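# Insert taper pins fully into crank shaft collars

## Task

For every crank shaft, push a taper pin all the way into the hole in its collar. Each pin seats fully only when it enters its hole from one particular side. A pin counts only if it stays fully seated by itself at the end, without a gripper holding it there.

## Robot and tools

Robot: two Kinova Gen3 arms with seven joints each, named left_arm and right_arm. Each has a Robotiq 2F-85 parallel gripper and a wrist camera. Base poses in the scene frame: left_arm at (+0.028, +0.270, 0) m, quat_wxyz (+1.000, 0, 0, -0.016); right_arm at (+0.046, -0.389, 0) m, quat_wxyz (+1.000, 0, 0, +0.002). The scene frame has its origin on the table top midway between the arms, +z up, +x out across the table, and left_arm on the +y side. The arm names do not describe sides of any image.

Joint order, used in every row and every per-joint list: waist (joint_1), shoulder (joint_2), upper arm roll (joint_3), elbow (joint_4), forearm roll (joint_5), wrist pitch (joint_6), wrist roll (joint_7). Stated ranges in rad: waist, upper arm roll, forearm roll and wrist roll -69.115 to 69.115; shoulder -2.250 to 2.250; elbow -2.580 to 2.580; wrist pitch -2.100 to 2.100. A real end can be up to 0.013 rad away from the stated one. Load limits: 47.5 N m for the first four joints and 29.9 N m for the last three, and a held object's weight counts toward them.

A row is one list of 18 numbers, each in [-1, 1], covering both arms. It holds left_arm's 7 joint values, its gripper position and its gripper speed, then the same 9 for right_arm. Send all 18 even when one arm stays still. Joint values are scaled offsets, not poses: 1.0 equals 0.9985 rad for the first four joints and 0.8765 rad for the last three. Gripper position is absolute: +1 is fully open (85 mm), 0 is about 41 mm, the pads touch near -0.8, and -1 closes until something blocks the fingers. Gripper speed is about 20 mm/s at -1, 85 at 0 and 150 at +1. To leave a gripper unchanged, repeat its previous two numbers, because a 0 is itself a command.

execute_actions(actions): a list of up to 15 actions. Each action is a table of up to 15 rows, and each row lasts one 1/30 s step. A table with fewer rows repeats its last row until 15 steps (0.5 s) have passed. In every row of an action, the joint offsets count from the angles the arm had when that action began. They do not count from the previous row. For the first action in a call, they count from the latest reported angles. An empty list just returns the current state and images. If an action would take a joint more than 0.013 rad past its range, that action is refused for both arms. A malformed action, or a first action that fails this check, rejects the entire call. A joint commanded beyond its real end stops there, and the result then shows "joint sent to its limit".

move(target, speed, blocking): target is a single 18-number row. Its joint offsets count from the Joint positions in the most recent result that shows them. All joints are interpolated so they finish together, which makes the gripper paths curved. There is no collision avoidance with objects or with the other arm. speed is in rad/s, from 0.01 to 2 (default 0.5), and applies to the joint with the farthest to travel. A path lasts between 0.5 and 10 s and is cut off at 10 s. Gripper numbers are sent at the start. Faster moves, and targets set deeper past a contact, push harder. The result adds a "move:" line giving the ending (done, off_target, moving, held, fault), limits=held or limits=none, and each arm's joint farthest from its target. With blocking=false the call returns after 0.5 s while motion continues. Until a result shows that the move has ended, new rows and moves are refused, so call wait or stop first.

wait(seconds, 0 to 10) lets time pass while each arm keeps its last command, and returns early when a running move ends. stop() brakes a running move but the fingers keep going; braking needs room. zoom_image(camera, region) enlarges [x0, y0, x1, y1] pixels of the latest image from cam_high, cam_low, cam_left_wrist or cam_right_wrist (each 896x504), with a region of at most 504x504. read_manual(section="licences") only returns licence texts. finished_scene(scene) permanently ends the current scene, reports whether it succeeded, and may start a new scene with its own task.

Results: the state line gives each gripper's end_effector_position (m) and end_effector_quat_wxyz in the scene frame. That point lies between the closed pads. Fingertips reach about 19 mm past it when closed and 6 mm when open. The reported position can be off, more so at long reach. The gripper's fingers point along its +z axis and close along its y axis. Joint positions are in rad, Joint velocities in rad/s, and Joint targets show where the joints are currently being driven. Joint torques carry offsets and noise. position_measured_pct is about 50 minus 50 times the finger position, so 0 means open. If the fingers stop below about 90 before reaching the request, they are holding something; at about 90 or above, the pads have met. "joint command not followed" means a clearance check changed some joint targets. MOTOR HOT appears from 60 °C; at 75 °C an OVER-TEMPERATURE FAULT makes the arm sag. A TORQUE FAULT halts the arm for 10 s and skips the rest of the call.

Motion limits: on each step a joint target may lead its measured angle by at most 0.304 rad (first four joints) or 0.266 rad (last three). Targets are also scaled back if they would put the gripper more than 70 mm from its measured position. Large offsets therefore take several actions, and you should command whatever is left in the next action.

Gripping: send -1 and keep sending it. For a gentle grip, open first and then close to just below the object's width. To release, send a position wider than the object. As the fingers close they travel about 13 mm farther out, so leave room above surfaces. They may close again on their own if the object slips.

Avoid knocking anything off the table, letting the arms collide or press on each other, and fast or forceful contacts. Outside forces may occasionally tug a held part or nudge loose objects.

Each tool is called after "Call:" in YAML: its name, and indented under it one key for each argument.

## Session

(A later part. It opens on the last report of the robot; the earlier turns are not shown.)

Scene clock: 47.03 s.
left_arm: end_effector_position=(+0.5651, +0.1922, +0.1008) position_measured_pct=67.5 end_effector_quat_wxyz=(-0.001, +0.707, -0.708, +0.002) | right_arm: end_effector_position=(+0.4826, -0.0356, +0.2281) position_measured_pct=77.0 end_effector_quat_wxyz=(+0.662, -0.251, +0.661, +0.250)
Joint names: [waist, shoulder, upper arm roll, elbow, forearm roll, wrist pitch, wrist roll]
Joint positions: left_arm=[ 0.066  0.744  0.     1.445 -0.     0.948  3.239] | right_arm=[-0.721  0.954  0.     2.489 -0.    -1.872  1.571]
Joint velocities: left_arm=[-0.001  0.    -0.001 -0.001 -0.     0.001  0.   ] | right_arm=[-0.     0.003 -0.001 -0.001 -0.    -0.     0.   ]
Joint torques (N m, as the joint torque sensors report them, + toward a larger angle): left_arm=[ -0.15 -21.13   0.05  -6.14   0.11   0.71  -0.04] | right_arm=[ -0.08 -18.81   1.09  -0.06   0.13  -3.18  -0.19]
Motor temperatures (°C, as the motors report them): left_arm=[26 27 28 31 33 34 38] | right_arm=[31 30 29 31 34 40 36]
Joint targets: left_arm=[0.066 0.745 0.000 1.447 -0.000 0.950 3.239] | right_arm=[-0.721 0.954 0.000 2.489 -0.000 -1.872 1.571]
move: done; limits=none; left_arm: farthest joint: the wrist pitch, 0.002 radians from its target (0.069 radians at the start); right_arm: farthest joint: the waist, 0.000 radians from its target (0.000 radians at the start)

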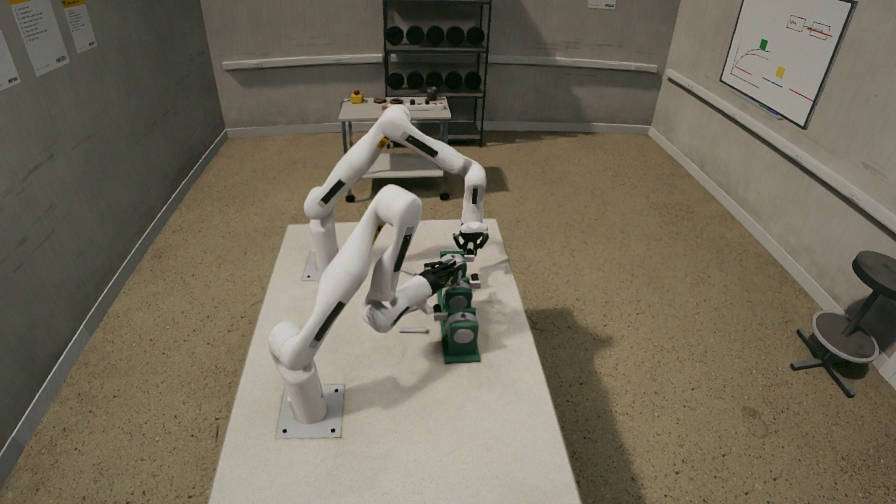

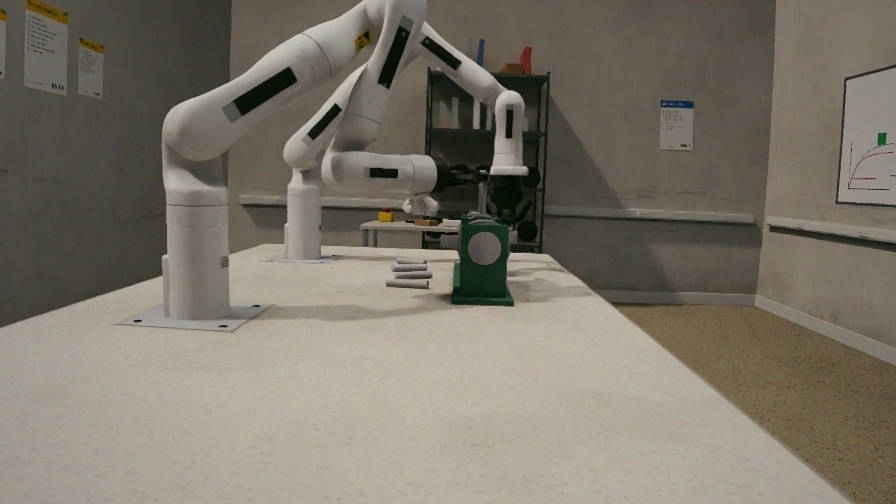

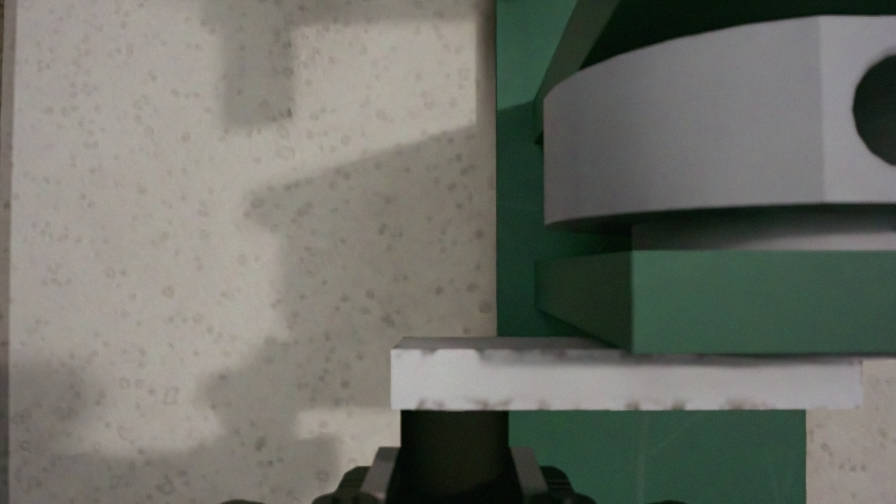

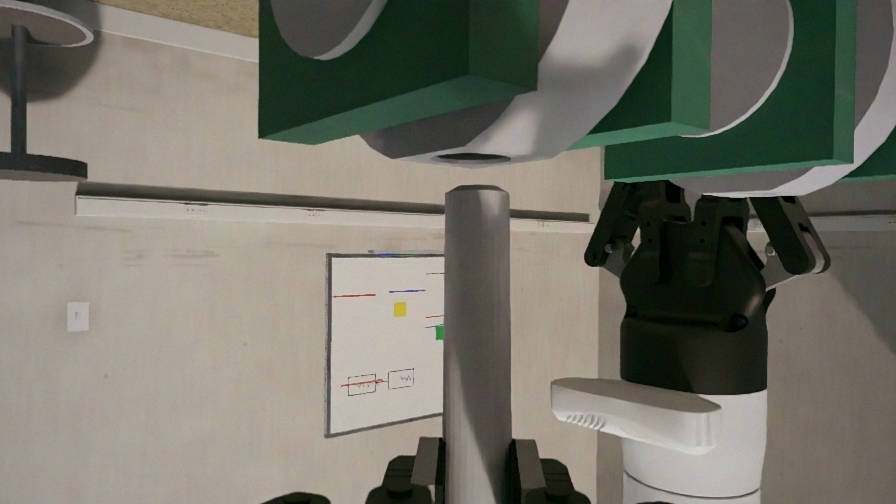

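Call:
move:
  target: [0,0,0,0,0,0,0,0,0,0.0023,0.012,0,-0.0025,0,-0.011,0,-1,0]
  speed: 0.1

Call:
move:
  target: [0,-0.13,0,0.03,0,0.114,0,0,0,0,0.047,0,-0.0103,0,-0.0416,0,-1,0]
  speed: 0.12

Scene clock: 48.50 s.
left_arm: end_effector_position=(+0.5651, +0.1922, +0.1008) position_measured_pct=50.0 end_effector_quat_wxyz=(-0.001, +0.707, -0.708, +0.002) | right_arm: end_effector_position=(+0.4835, -0.0366, +0.2250) position_measured_pct=77.0 end_effector_quat_wxyz=(+0.662, -0.250, +0.661, +0.249)
Joint names: [waist, shoulder, upper arm roll, elbow, forearm roll, wrist pitch, wrist roll]
Joint positions: left_arm=[ 0.066  0.744  0.     1.445 -0.     0.948  3.239] | right_arm=[-0.719  0.966  0.     2.486 -0.    -1.882  1.571]
Joint velocities: left_arm=[ 0.    -0.     0.001  0.     0.     0.    -0.   ] | right_arm=[ 0.     0.001  0.001  0.    -0.    -0.     0.   ]
Joint torques (N m, as the joint torque sensors report them, + toward a larger angle): left_arm=[ -0.08 -21.88   0.27  -7.91   0.06  -0.12  -0.09] | right_arm=[ -0.22 -18.42   0.63  -0.25   0.21  -3.22  -0.1 ]
Motor temperatures (°C, as the motors report them): left_arm=[26 27 28 31 33 34 38] | right_arm=[31 30 29 31 34 40 36]
Joint targets: left_arm=[0.066 0.744 0.000 1.445 -0.000 0.948 3.239] | right_arm=[-0.719 0.966 0.000 2.486 -0.000 -1.882 1.571]
move: done; limits=none; left_arm: farthest joint: the waist, 0.000 radians from its target (0.000 radians at the start); right_arm: farthest joint: the waist, 0.000 radians from its target (0.002 radians at the start)

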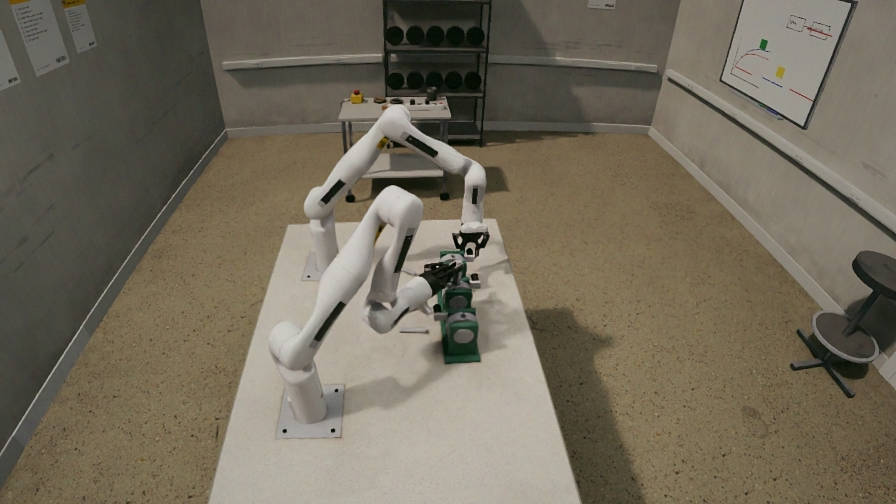

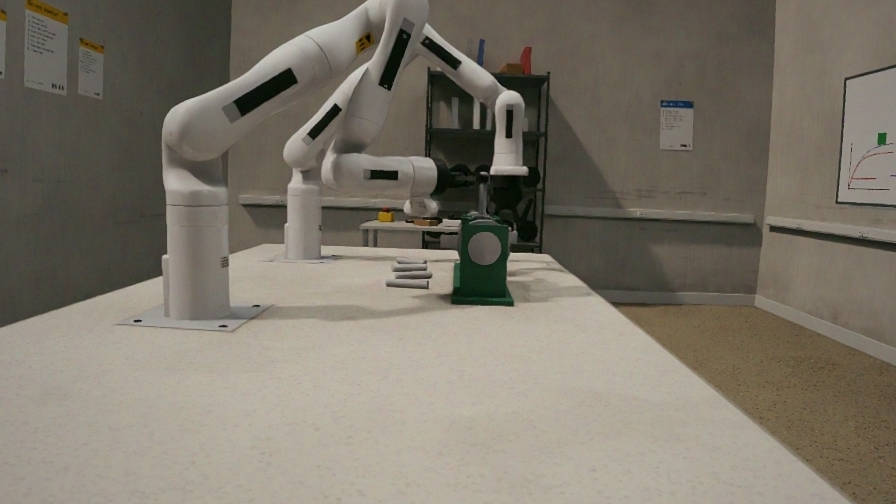

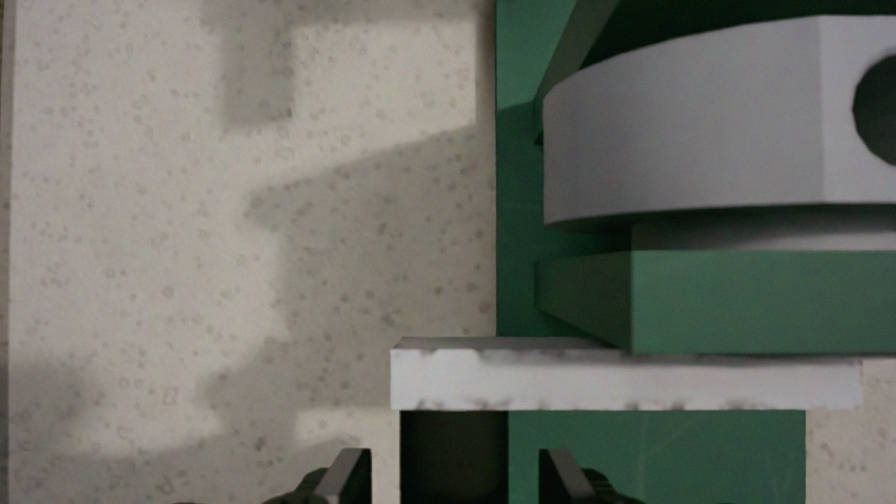

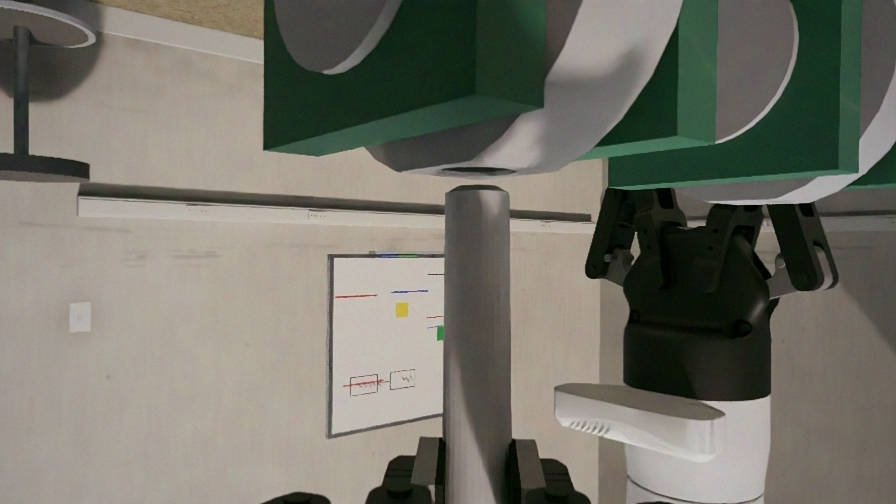

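Scene clock: 49.87 s.
left_arm: end_effector_position=(+0.5396, +0.1947, +0.1613) position_measured_pct=50.0 end_effector_quat_wxyz=(-0.001, +0.707, -0.708, +0.001) | right_arm: end_effector_position=(+0.4854, -0.0372, +0.2188) position_measured_pct=77.0 end_effector_quat_wxyz=(+0.668, -0.247, +0.656, +0.249)
Joint names: [waist, shoulder, upper arm roll, elbow, forearm roll, wrist pitch, wrist roll]
Joint positions: left_arm=[ 0.066  0.615  0.     1.475 -0.     1.048  3.239] | right_arm=[-0.717  1.005  0.002  2.474 -0.002 -1.925  1.572]
Joint velocities: left_arm=[ 0.001 -0.004  0.001  0.001 -0.     0.002 -0.   ] | right_arm=[ 0.    -0.    -0.002  0.001 -0.    -0.     0.   ]
Joint torques (N m, as the joint torque sensors report them, + toward a larger angle): left_arm=[ -0.36 -19.98  -0.16  -8.24   0.21   0.04  -0.32] | right_arm=[ -1.34 -12.03  -0.18   2.13   0.91  -0.02  -0.09]
Motor temperatures (°C, as the motors report them): left_arm=[26 27 28 31 33 34 38] | right_arm=[31 30 29 31 34 40 36]
Joint targets: left_arm=[0.066 0.614 0.000 1.475 -0.000 1.048 3.239] | right_arm=[-0.719 1.013 0.000 2.476 -0.000 -1.918 1.571]
move: done; limits=none; left_arm: farthest joint: the waist, 0.000 radians from its target (0.000 radians at the start); right_arm: farthest joint: the shoulder, 0.008 radians from its target (0.047 radians at the start)

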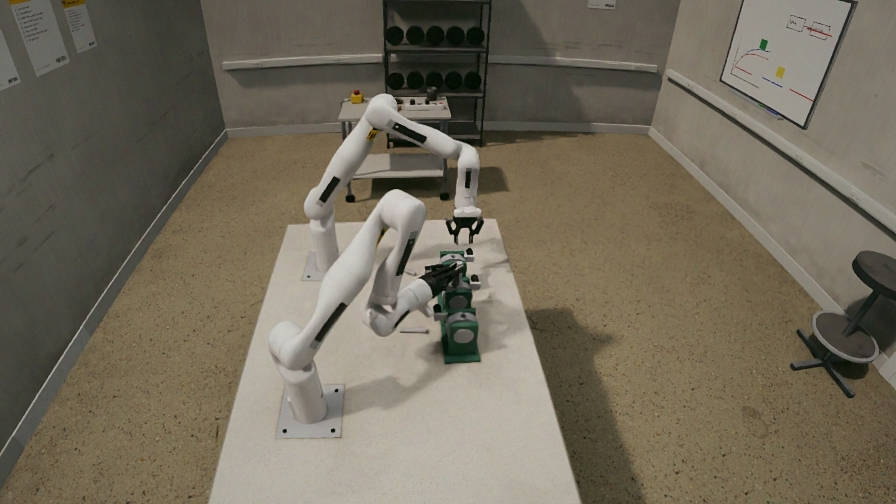

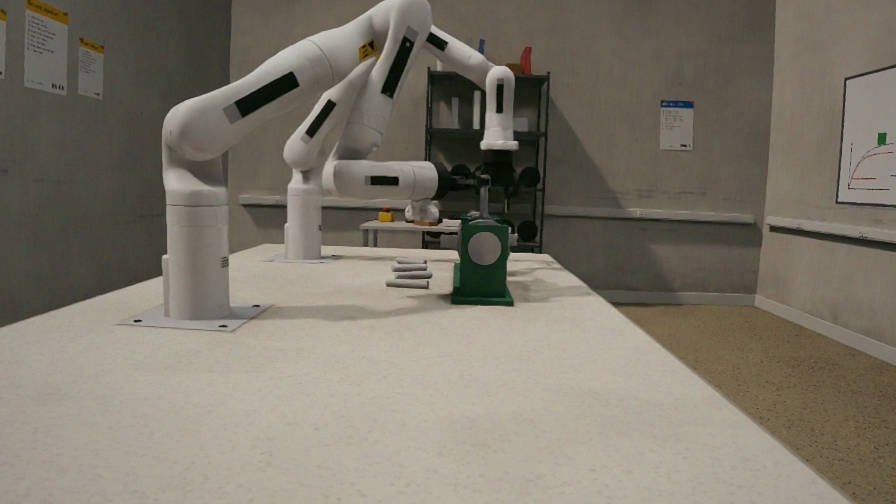

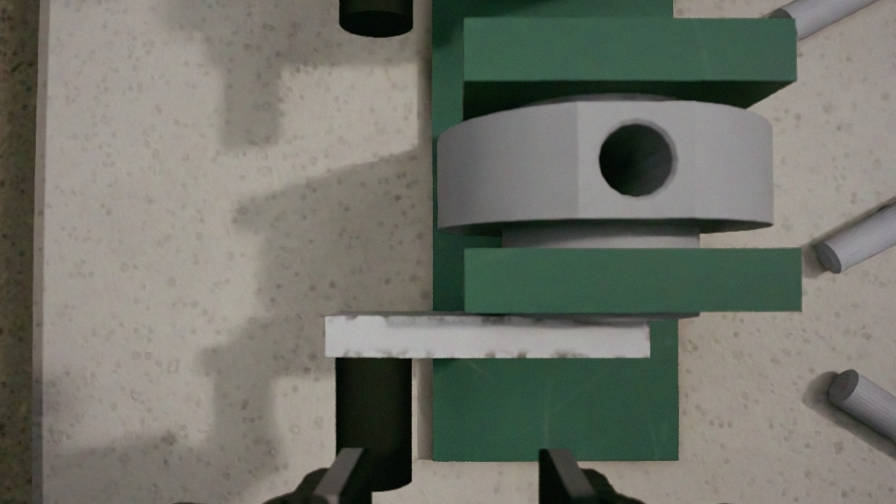

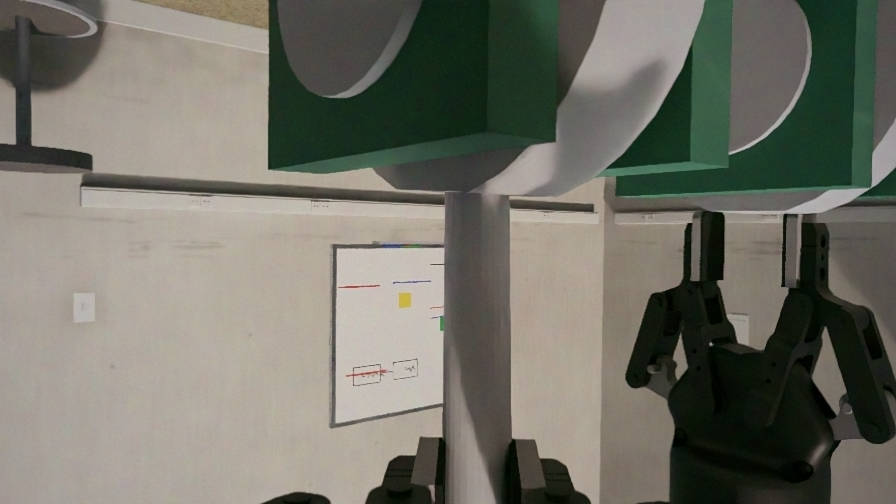

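Call:
zoom_image:
  camera: "cam_low"
  region: [455,180,515,240]

Call:
zoom_image:
  camera: "cam_high"
  region: [430,250,490,310]

Call:
zoom_image:
  camera: "cam_right_wrist"
  region: [410,140,550,240]

Region (455, 180, 515, 240) of cam_low's 896x504 image, scaled by 8.400, with more detail than that image has.

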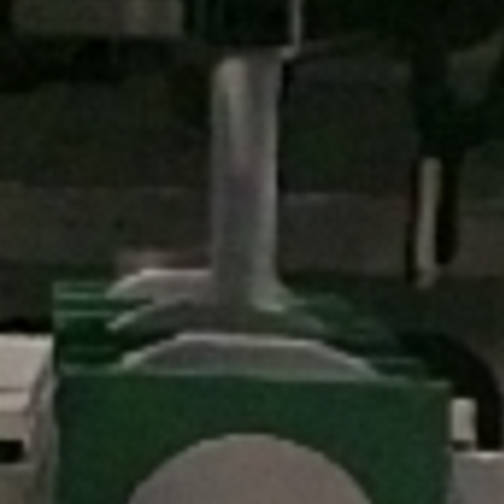

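Region (430, 250, 490, 310) of cam_high's 896x504 image, scaled by 8.400, with more detail than that image has.

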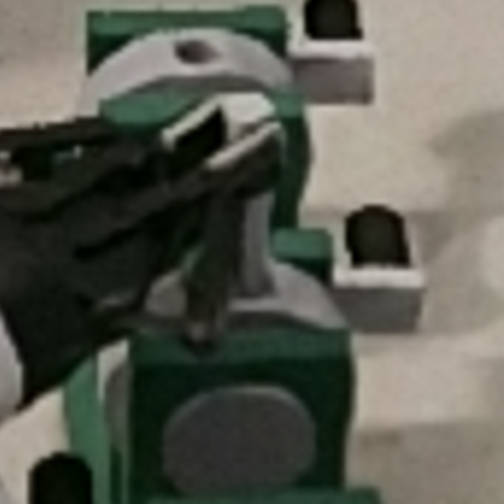

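Region (410, 140, 550, 240) of cam_right_wrist's 896x504 image, scaled by 3.600; it fills the top 360 rows of this view, and the rest is white.

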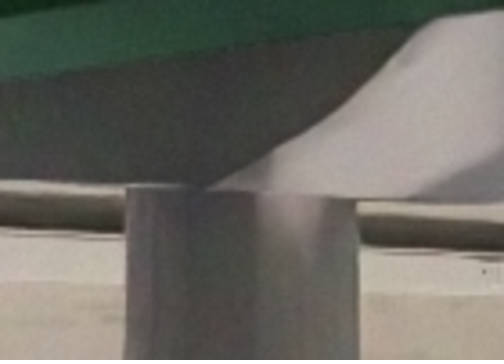

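Call:
move:
  target: [0.13,-0.315,0,0.275,0,0.048,0.9,0,0,-0.002,-0.0318,-0.002,0.0226,0.002,0.0297,-0.001,-1,0]
  speed: 1.0

Call:
zoom_image:
  camera: "cam_right_wrist"
  region: [410,120,550,220]

Call:
zoom_image:
  camera: "cam_low"
  region: [455,180,515,240]

Scene clock: 54.23 s.
left_arm: end_effector_position=(+0.4155, +0.1547, +0.2305) position_measured_pct=50.0 end_effector_quat_wxyz=(-0.000, +0.898, -0.441, +0.001) | right_arm: end_effector_position=(+0.4804, -0.0384, +0.2237) position_measured_pct=77.0 end_effector_quat_wxyz=(+0.661, -0.250, +0.662, +0.250)
Joint names: [waist, shoulder, upper arm roll, elbow, forearm roll, wrist pitch, wrist roll]
Joint positions: left_arm=[ 0.195  0.3    0.     1.75  -0.     1.09   4.028] | right_arm=[-0.719  0.974 -0.     2.496 -0.    -1.899  1.571]
Joint velocities: left_arm=[ 0.001 -0.003 -0.002  0.     0.     0.001  0.   ] | right_arm=[ 0.    -0.     0.    -0.002 -0.     0.     0.   ]
Joint torques (N m, as the joint torque sensors report them, + toward a larger angle): left_arm=[ -0.14 -14.11  -0.57  -8.14  -0.14  -0.29  -0.28] | right_arm=[ -0.33 -18.3    0.64  -0.32   0.15  -3.26   0.14]
Motor temperatures (°C, as the motors report them): left_arm=[26 27 28 31 33 34 38] | right_arm=[31 30 29 31 34 40 36]
Joint targets: left_arm=[0.195 0.300 0.000 1.750 -0.000 1.090 4.028] | right_arm=[-0.719 0.974 -0.000 2.496 -0.000 -1.899 1.571]
move: done; limits=none; left_arm: farthest joint: the waist, 0.001 radians from its target (0.130 radians at the start); right_arm: farthest joint: the waist, 0.000 radians from its target (0.002 radians at the start)

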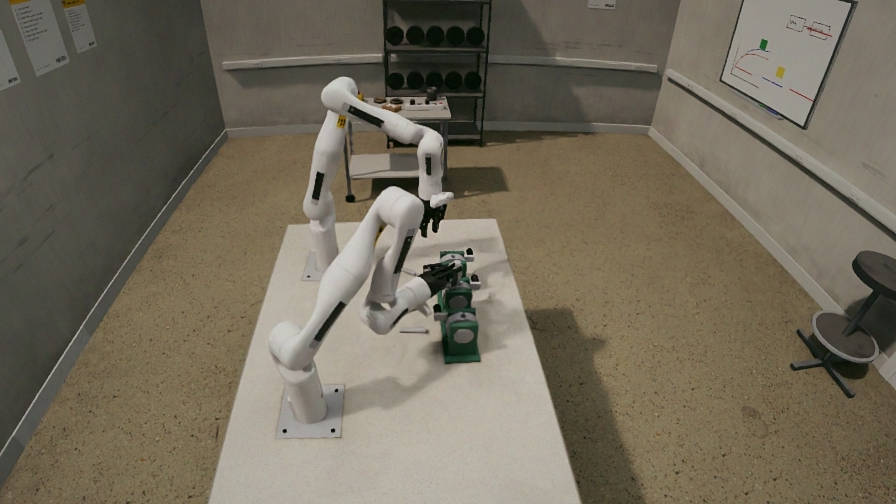

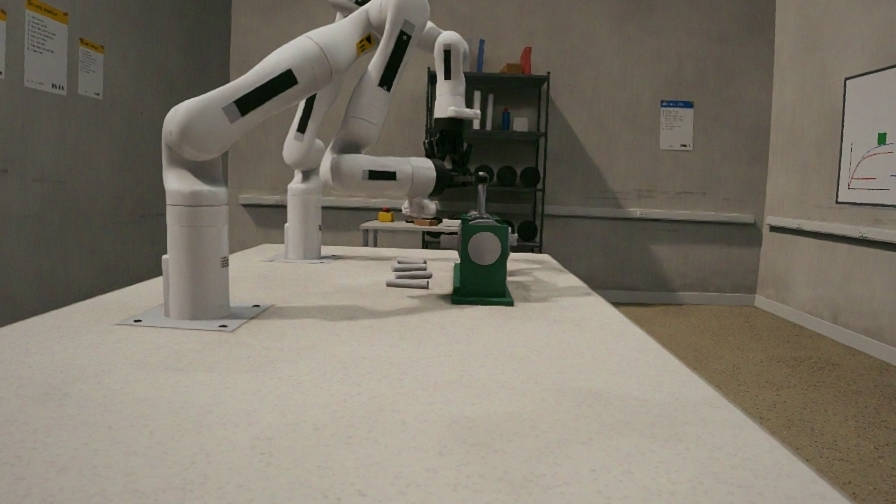

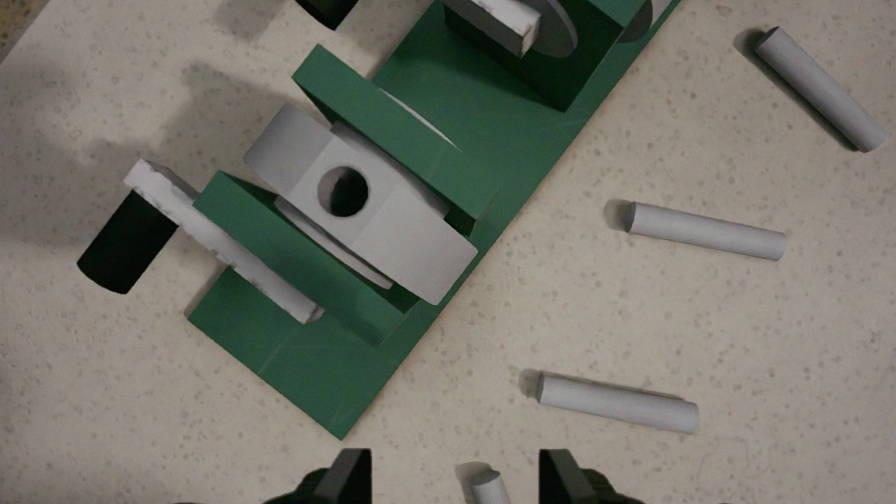

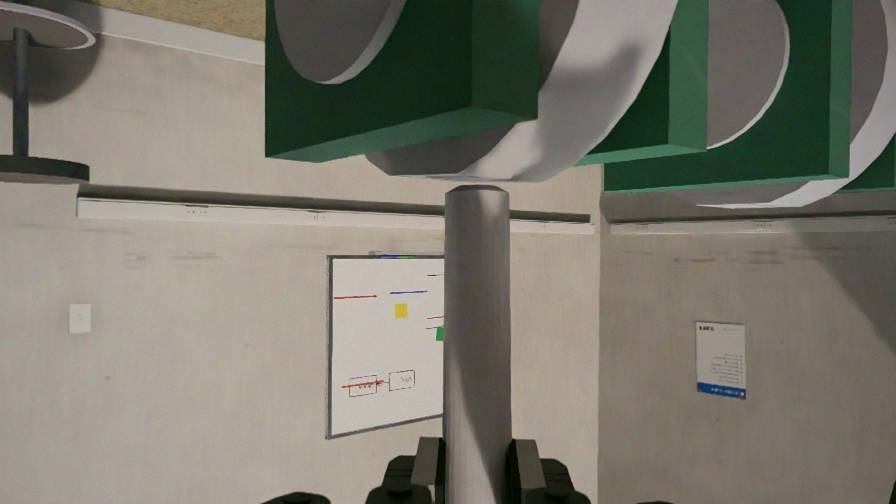

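Region (410, 120, 550, 220) of cam_right_wrist's 896x504 image, scaled by 3.600; it fills the top 360 rows of this view, and the rest is white.

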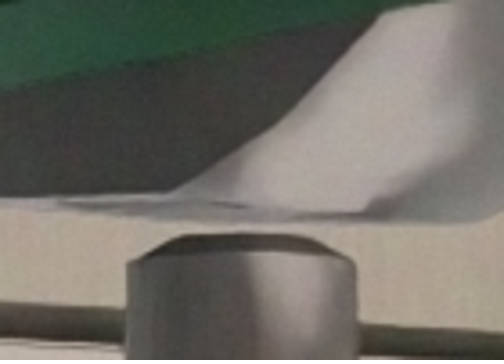

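Region (455, 180, 515, 240) of cam_low's 896x504 image, scaled by 8.400, with more detail than that image has.

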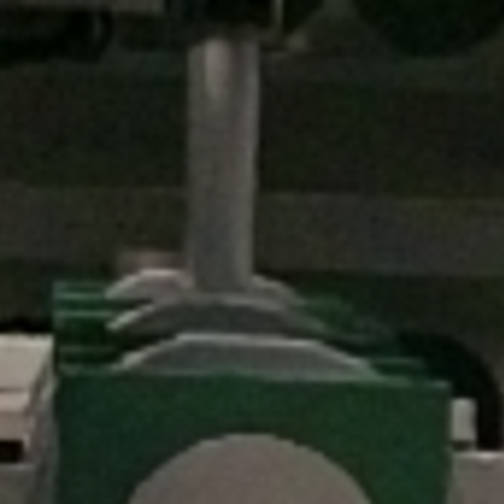

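Call:
move:
  target: [0.21,-0.1,0,0.2,0,-0.11,0.9,0,0,0,-0.045,0,0.008,0,0.042,0,-1,0]
  speed: 1.0

Call:
zoom_image:
  camera: "cam_right_wrist"
  region: [400,90,560,210]

Call:
zoom_image:
  camera: "cam_low"
  region: [435,190,535,270]

Scene clock: 55.93 s.
left_arm: end_effector_position=(+0.3309, +0.1010, +0.2137) position_measured_pct=50.0 end_effector_quat_wxyz=(-0.000, +0.986, -0.166, -0.001) | right_arm: end_effector_position=(+0.4805, -0.0384, +0.2356) position_measured_pct=77.0 end_effector_quat_wxyz=(+0.661, -0.250, +0.662, +0.250)
Joint names: [waist, shoulder, upper arm roll, elbow, forearm roll, wrist pitch, wrist roll]
Joint positions: left_arm=[ 0.405  0.201  0.     1.949 -0.     0.994  4.817] | right_arm=[-0.719  0.929 -0.     2.504 -0.    -1.862  1.571]
Joint velocities: left_arm=[ 0.003 -0.002 -0.001 -0.     0.    -0.002  0.   ] | right_arm=[ 0.     0.     0.001  0.001 -0.    -0.001 -0.   ]
Joint torques (N m, as the joint torque sensors report them, + toward a larger angle): left_arm=[  0.22 -12.    -0.11  -8.29  -0.07  -0.29  -0.05] | right_arm=[ -0.32 -18.17   0.16  -0.34   0.06  -3.48  -0.15]
Motor temperatures (°C, as the motors report them): left_arm=[26 27 28 31 33 34 38] | right_arm=[31 30 29 31 34 40 36]
Joint targets: left_arm=[0.405 0.201 0.000 1.949 -0.000 0.994 4.817] | right_arm=[-0.719 0.929 -0.000 2.504 -0.000 -1.862 1.571]
move: done; limits=none; left_arm: farthest joint: the shoulder, 0.001 radians from its target (0.100 radians at the start); right_arm: farthest joint: the waist, 0.000 radians from its target (0.000 radians at the start)

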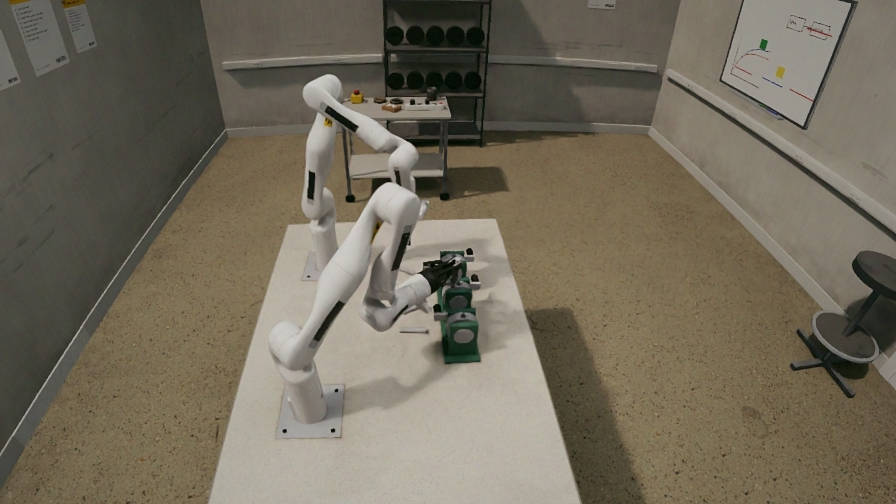

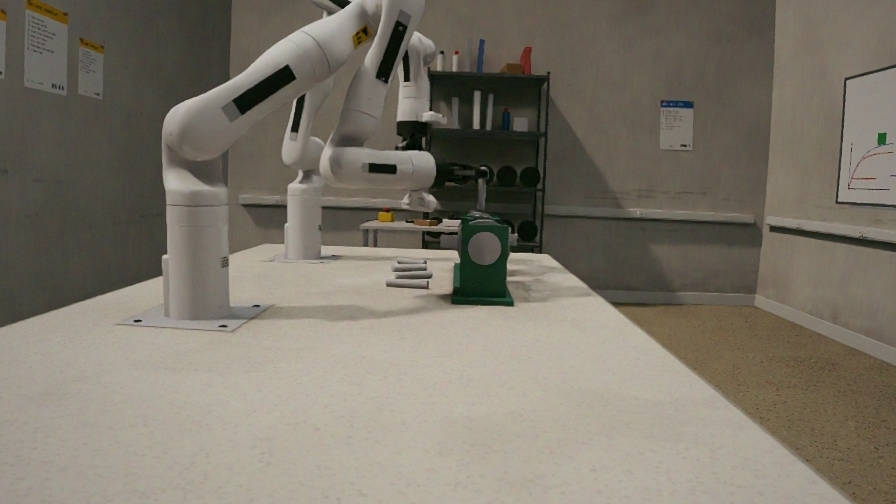

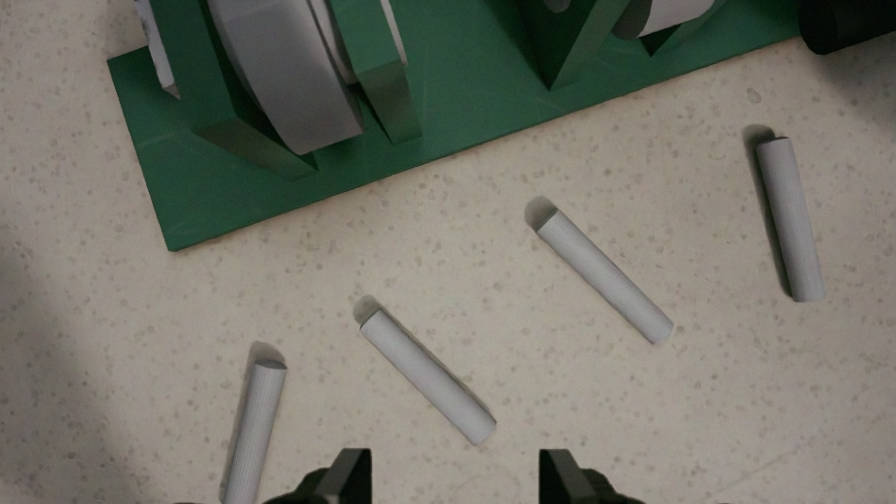

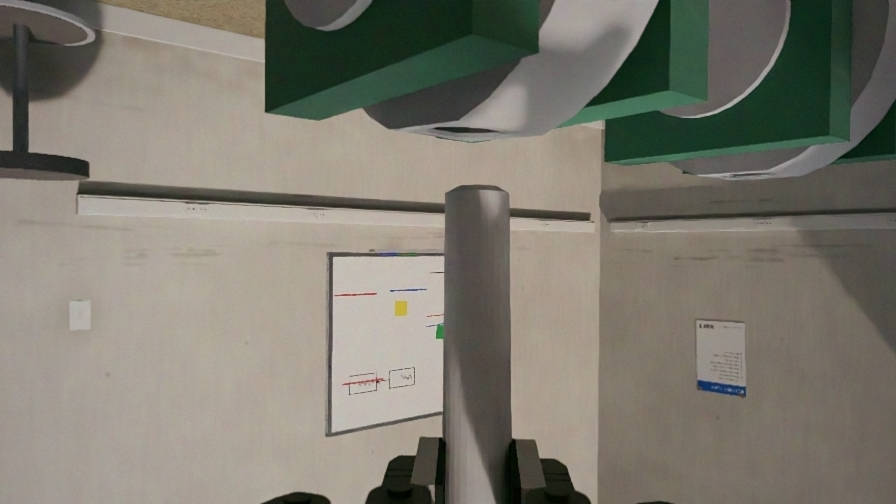

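Region (400, 90, 560, 210) of cam_right_wrist's 896x504 image, scaled by 3.150; it fills the top 378 rows of this view, and the rest is white.

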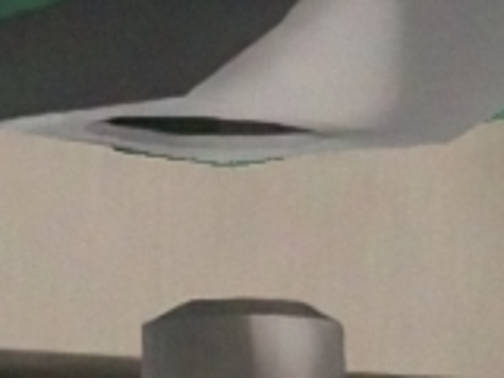

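Region (435, 190, 535, 270) of cam_low's 896x504 image, scaled by 5.040, with more detail than that image has; it fills the top 403 rows of this view, and the rest is white.

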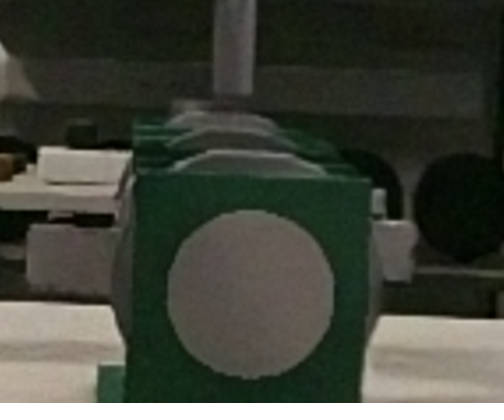

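Call:
move:
  target: [0,0.2709,0,0.3116,0,-0.6663,0.874,0,0,0.0053,0.0333,0,-0.0136,0,-0.0227,0,-1,0]
  speed: 1.0

Call:
zoom_image:
  camera: "cam_right_wrist"
  region: [410,120,550,220]

Scene clock: 58.20 s.
left_arm: end_effector_position=(+0.3038, +0.1136, +0.0602) position_measured_pct=50.0 end_effector_quat_wxyz=(+0.000, +0.977, +0.215, +0.000) | right_arm: end_effector_position=(+0.4841, -0.0392, +0.2262) position_measured_pct=77.0 end_effector_quat_wxyz=(+0.662, -0.248, +0.662, +0.248)
Joint names: [waist, shoulder, upper arm roll, elbow, forearm roll, wrist pitch, wrist roll]
Joint positions: left_arm=[ 0.405  0.471  0.     2.261 -0.     0.41   5.583] | right_arm=[-0.714  0.962 -0.     2.491 -0.    -1.882  1.571]
Joint velocities: left_arm=[ 0.001  0.003 -0.     0.001  0.    -0.     0.   ] | right_arm=[0.    0.    0.001 0.    0.    0.    0.   ]
Joint torques (N m, as the joint torque sensors report them, + toward a larger angle): left_arm=[  0.11 -13.03   0.13  -3.82  -0.18  -0.26  -0.37] | right_arm=[ -0.16 -18.41   0.44  -0.42   0.04  -3.33  -0.18]
Motor temperatures (°C, as the motors report them): left_arm=[26 27 28 31 33 34 38] | right_arm=[31 30 29 31 34 40 36]
Joint targets: left_arm=[0.405 0.471 0.000 2.261 -0.000 0.410 5.583] | right_arm=[-0.714 0.962 -0.000 2.491 -0.000 -1.882 1.571]
move: done; limits=none; left_arm: farthest joint: the shoulder, 0.001 radians from its target (0.271 radians at the start); right_arm: farthest joint: the waist, 0.000 radians from its target (0.005 radians at the start)

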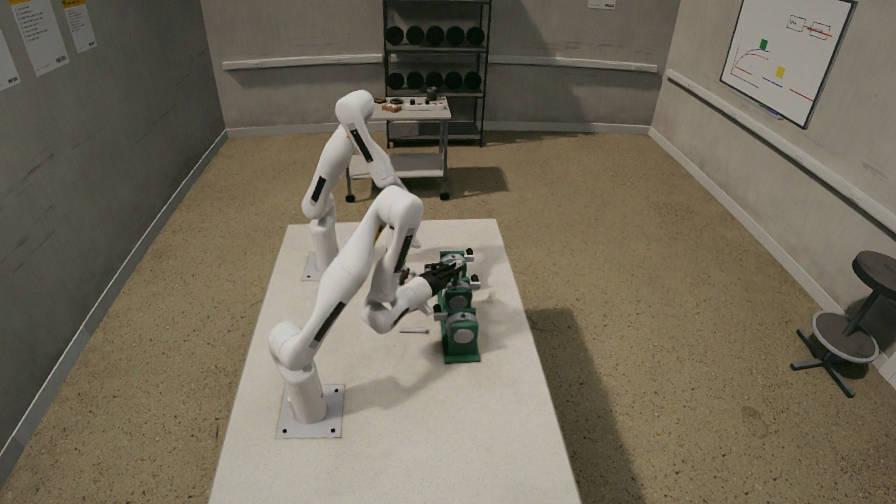

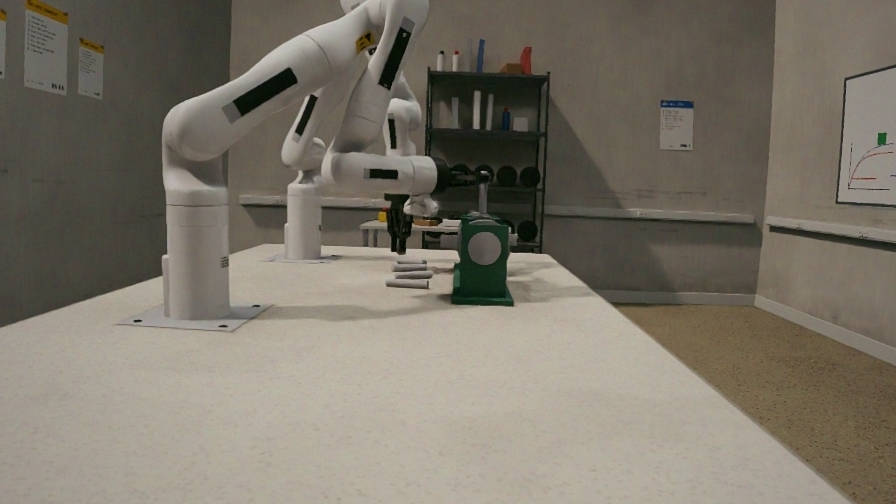

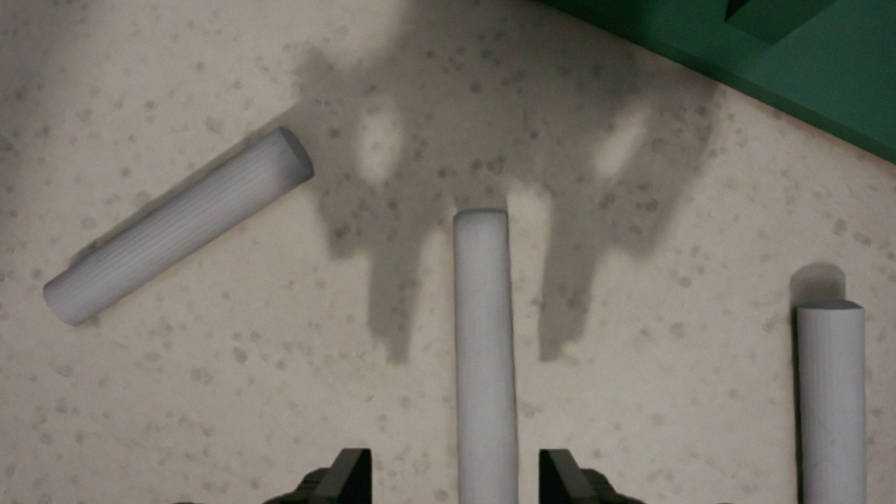

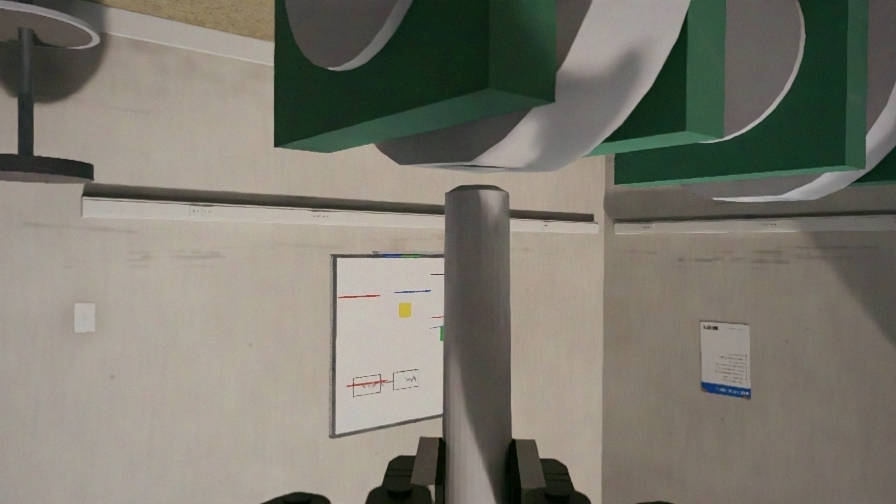

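Region (410, 120, 550, 220) of cam_right_wrist's 896x504 image, scaled by 3.600; it fills the top 360 rows of this view, and the rest is white.

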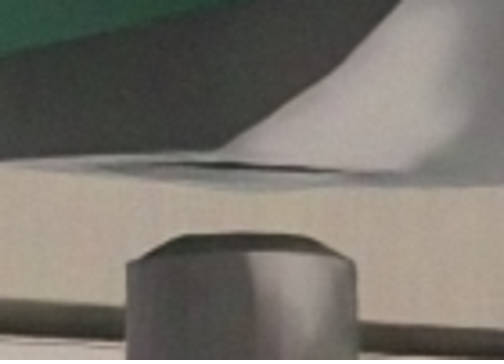

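Call:
move:
  target: [0.0261,0.117,0,0.0112,0,-0.1465,0.0669,0,0,0,0.037,0,-0.008,0,-0.033,0,-1,0]
  speed: 0.12

Scene clock: 60.03 s.
left_arm: end_effector_position=(+0.3039, +0.1043, +0.0219) position_measured_pct=50.0 end_effector_quat_wxyz=(+0.000, +0.973, +0.230, +0.000) | right_arm: end_effector_position=(+0.4842, -0.0391, +0.2165) position_measured_pct=77.0 end_effector_quat_wxyz=(+0.662, -0.248, +0.662, +0.248)
Joint names: [waist, shoulder, upper arm roll, elbow, forearm roll, wrist pitch, wrist roll]
Joint positions: left_arm=[ 0.431  0.587  0.     2.272 -0.     0.281  5.641] | right_arm=[-0.714  0.999 -0.     2.482 -0.    -1.911  1.571]
Joint velocities: left_arm=[ 0.001  0.004  0.     0.     0.    -0.001 -0.   ] | right_arm=[ 0.     0.001  0.001 -0.001 -0.     0.001  0.   ]
Joint torques (N m, as the joint torque sensors report them, + toward a larger angle): left_arm=[ -0.24 -14.58   0.03  -2.79  -0.14   0.01  -0.15] | right_arm=[ -0.4  -18.35   0.59   0.56   0.32  -3.06   0.05]
Motor temperatures (°C, as the motors report them): left_arm=[26 27 28 31 33 34 38] | right_arm=[31 30 29 31 34 40 36]
Joint targets: left_arm=[0.431 0.588 0.000 2.272 -0.000 0.281 5.641] | right_arm=[-0.714 0.999 -0.000 2.483 -0.000 -1.911 1.571]
move: done; limits=none; left_arm: farthest joint: the shoulder, 0.001 radians from its target (0.117 radians at the start); right_arm: farthest joint: the elbow, 0.001 radians from its target (0.008 radians at the start)

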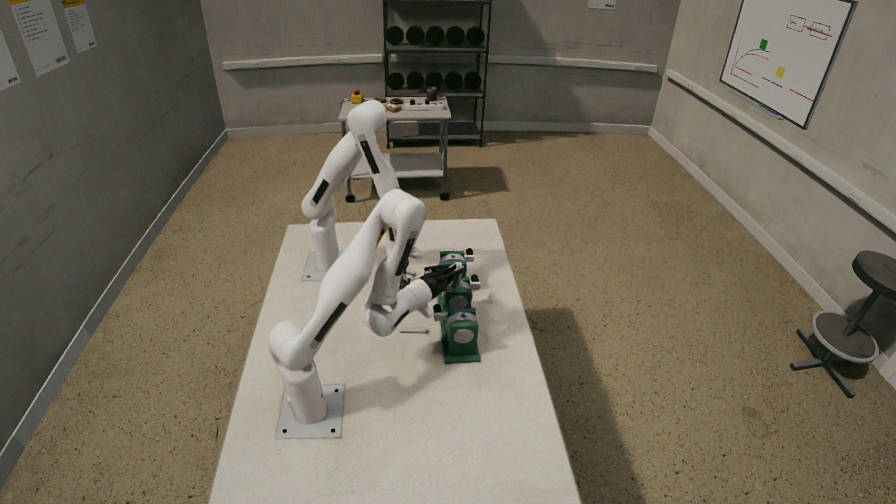

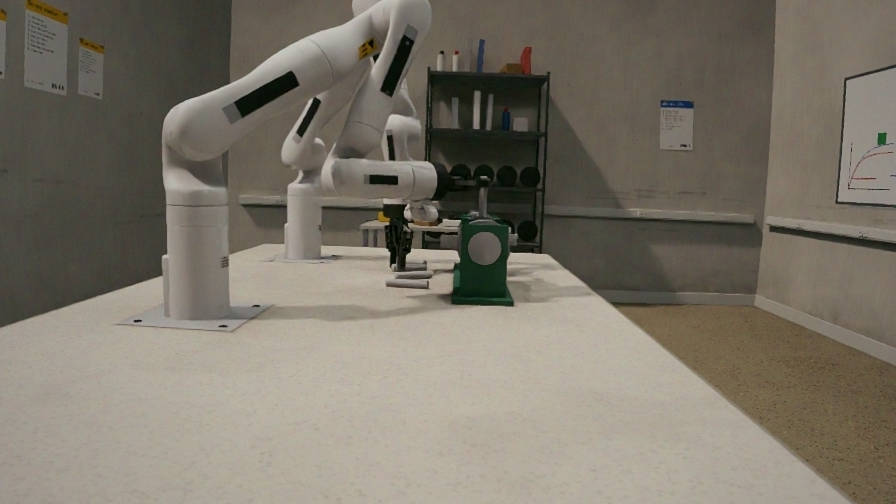

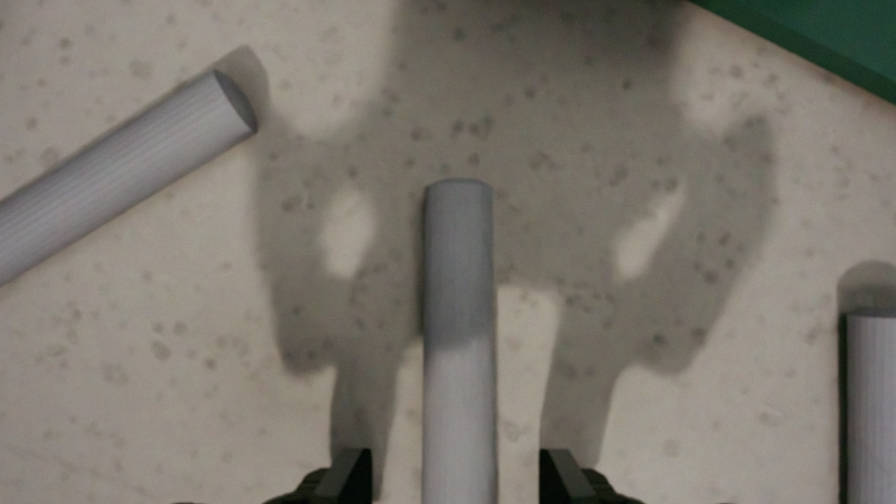

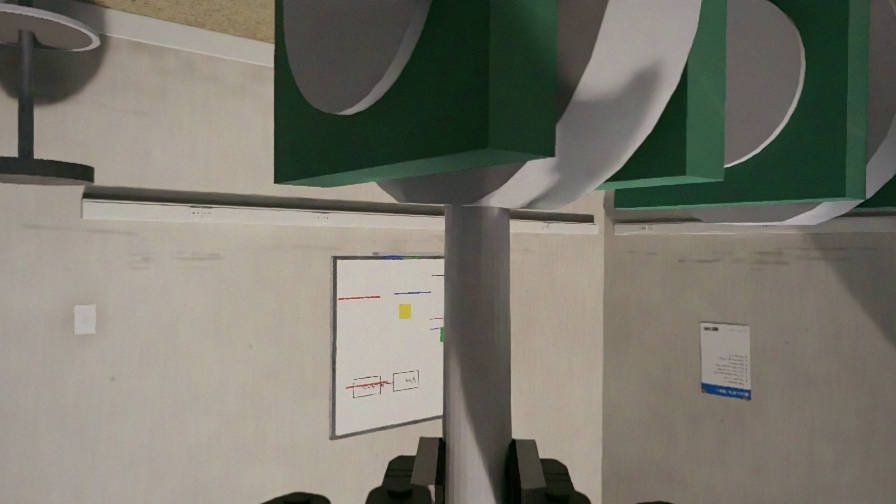

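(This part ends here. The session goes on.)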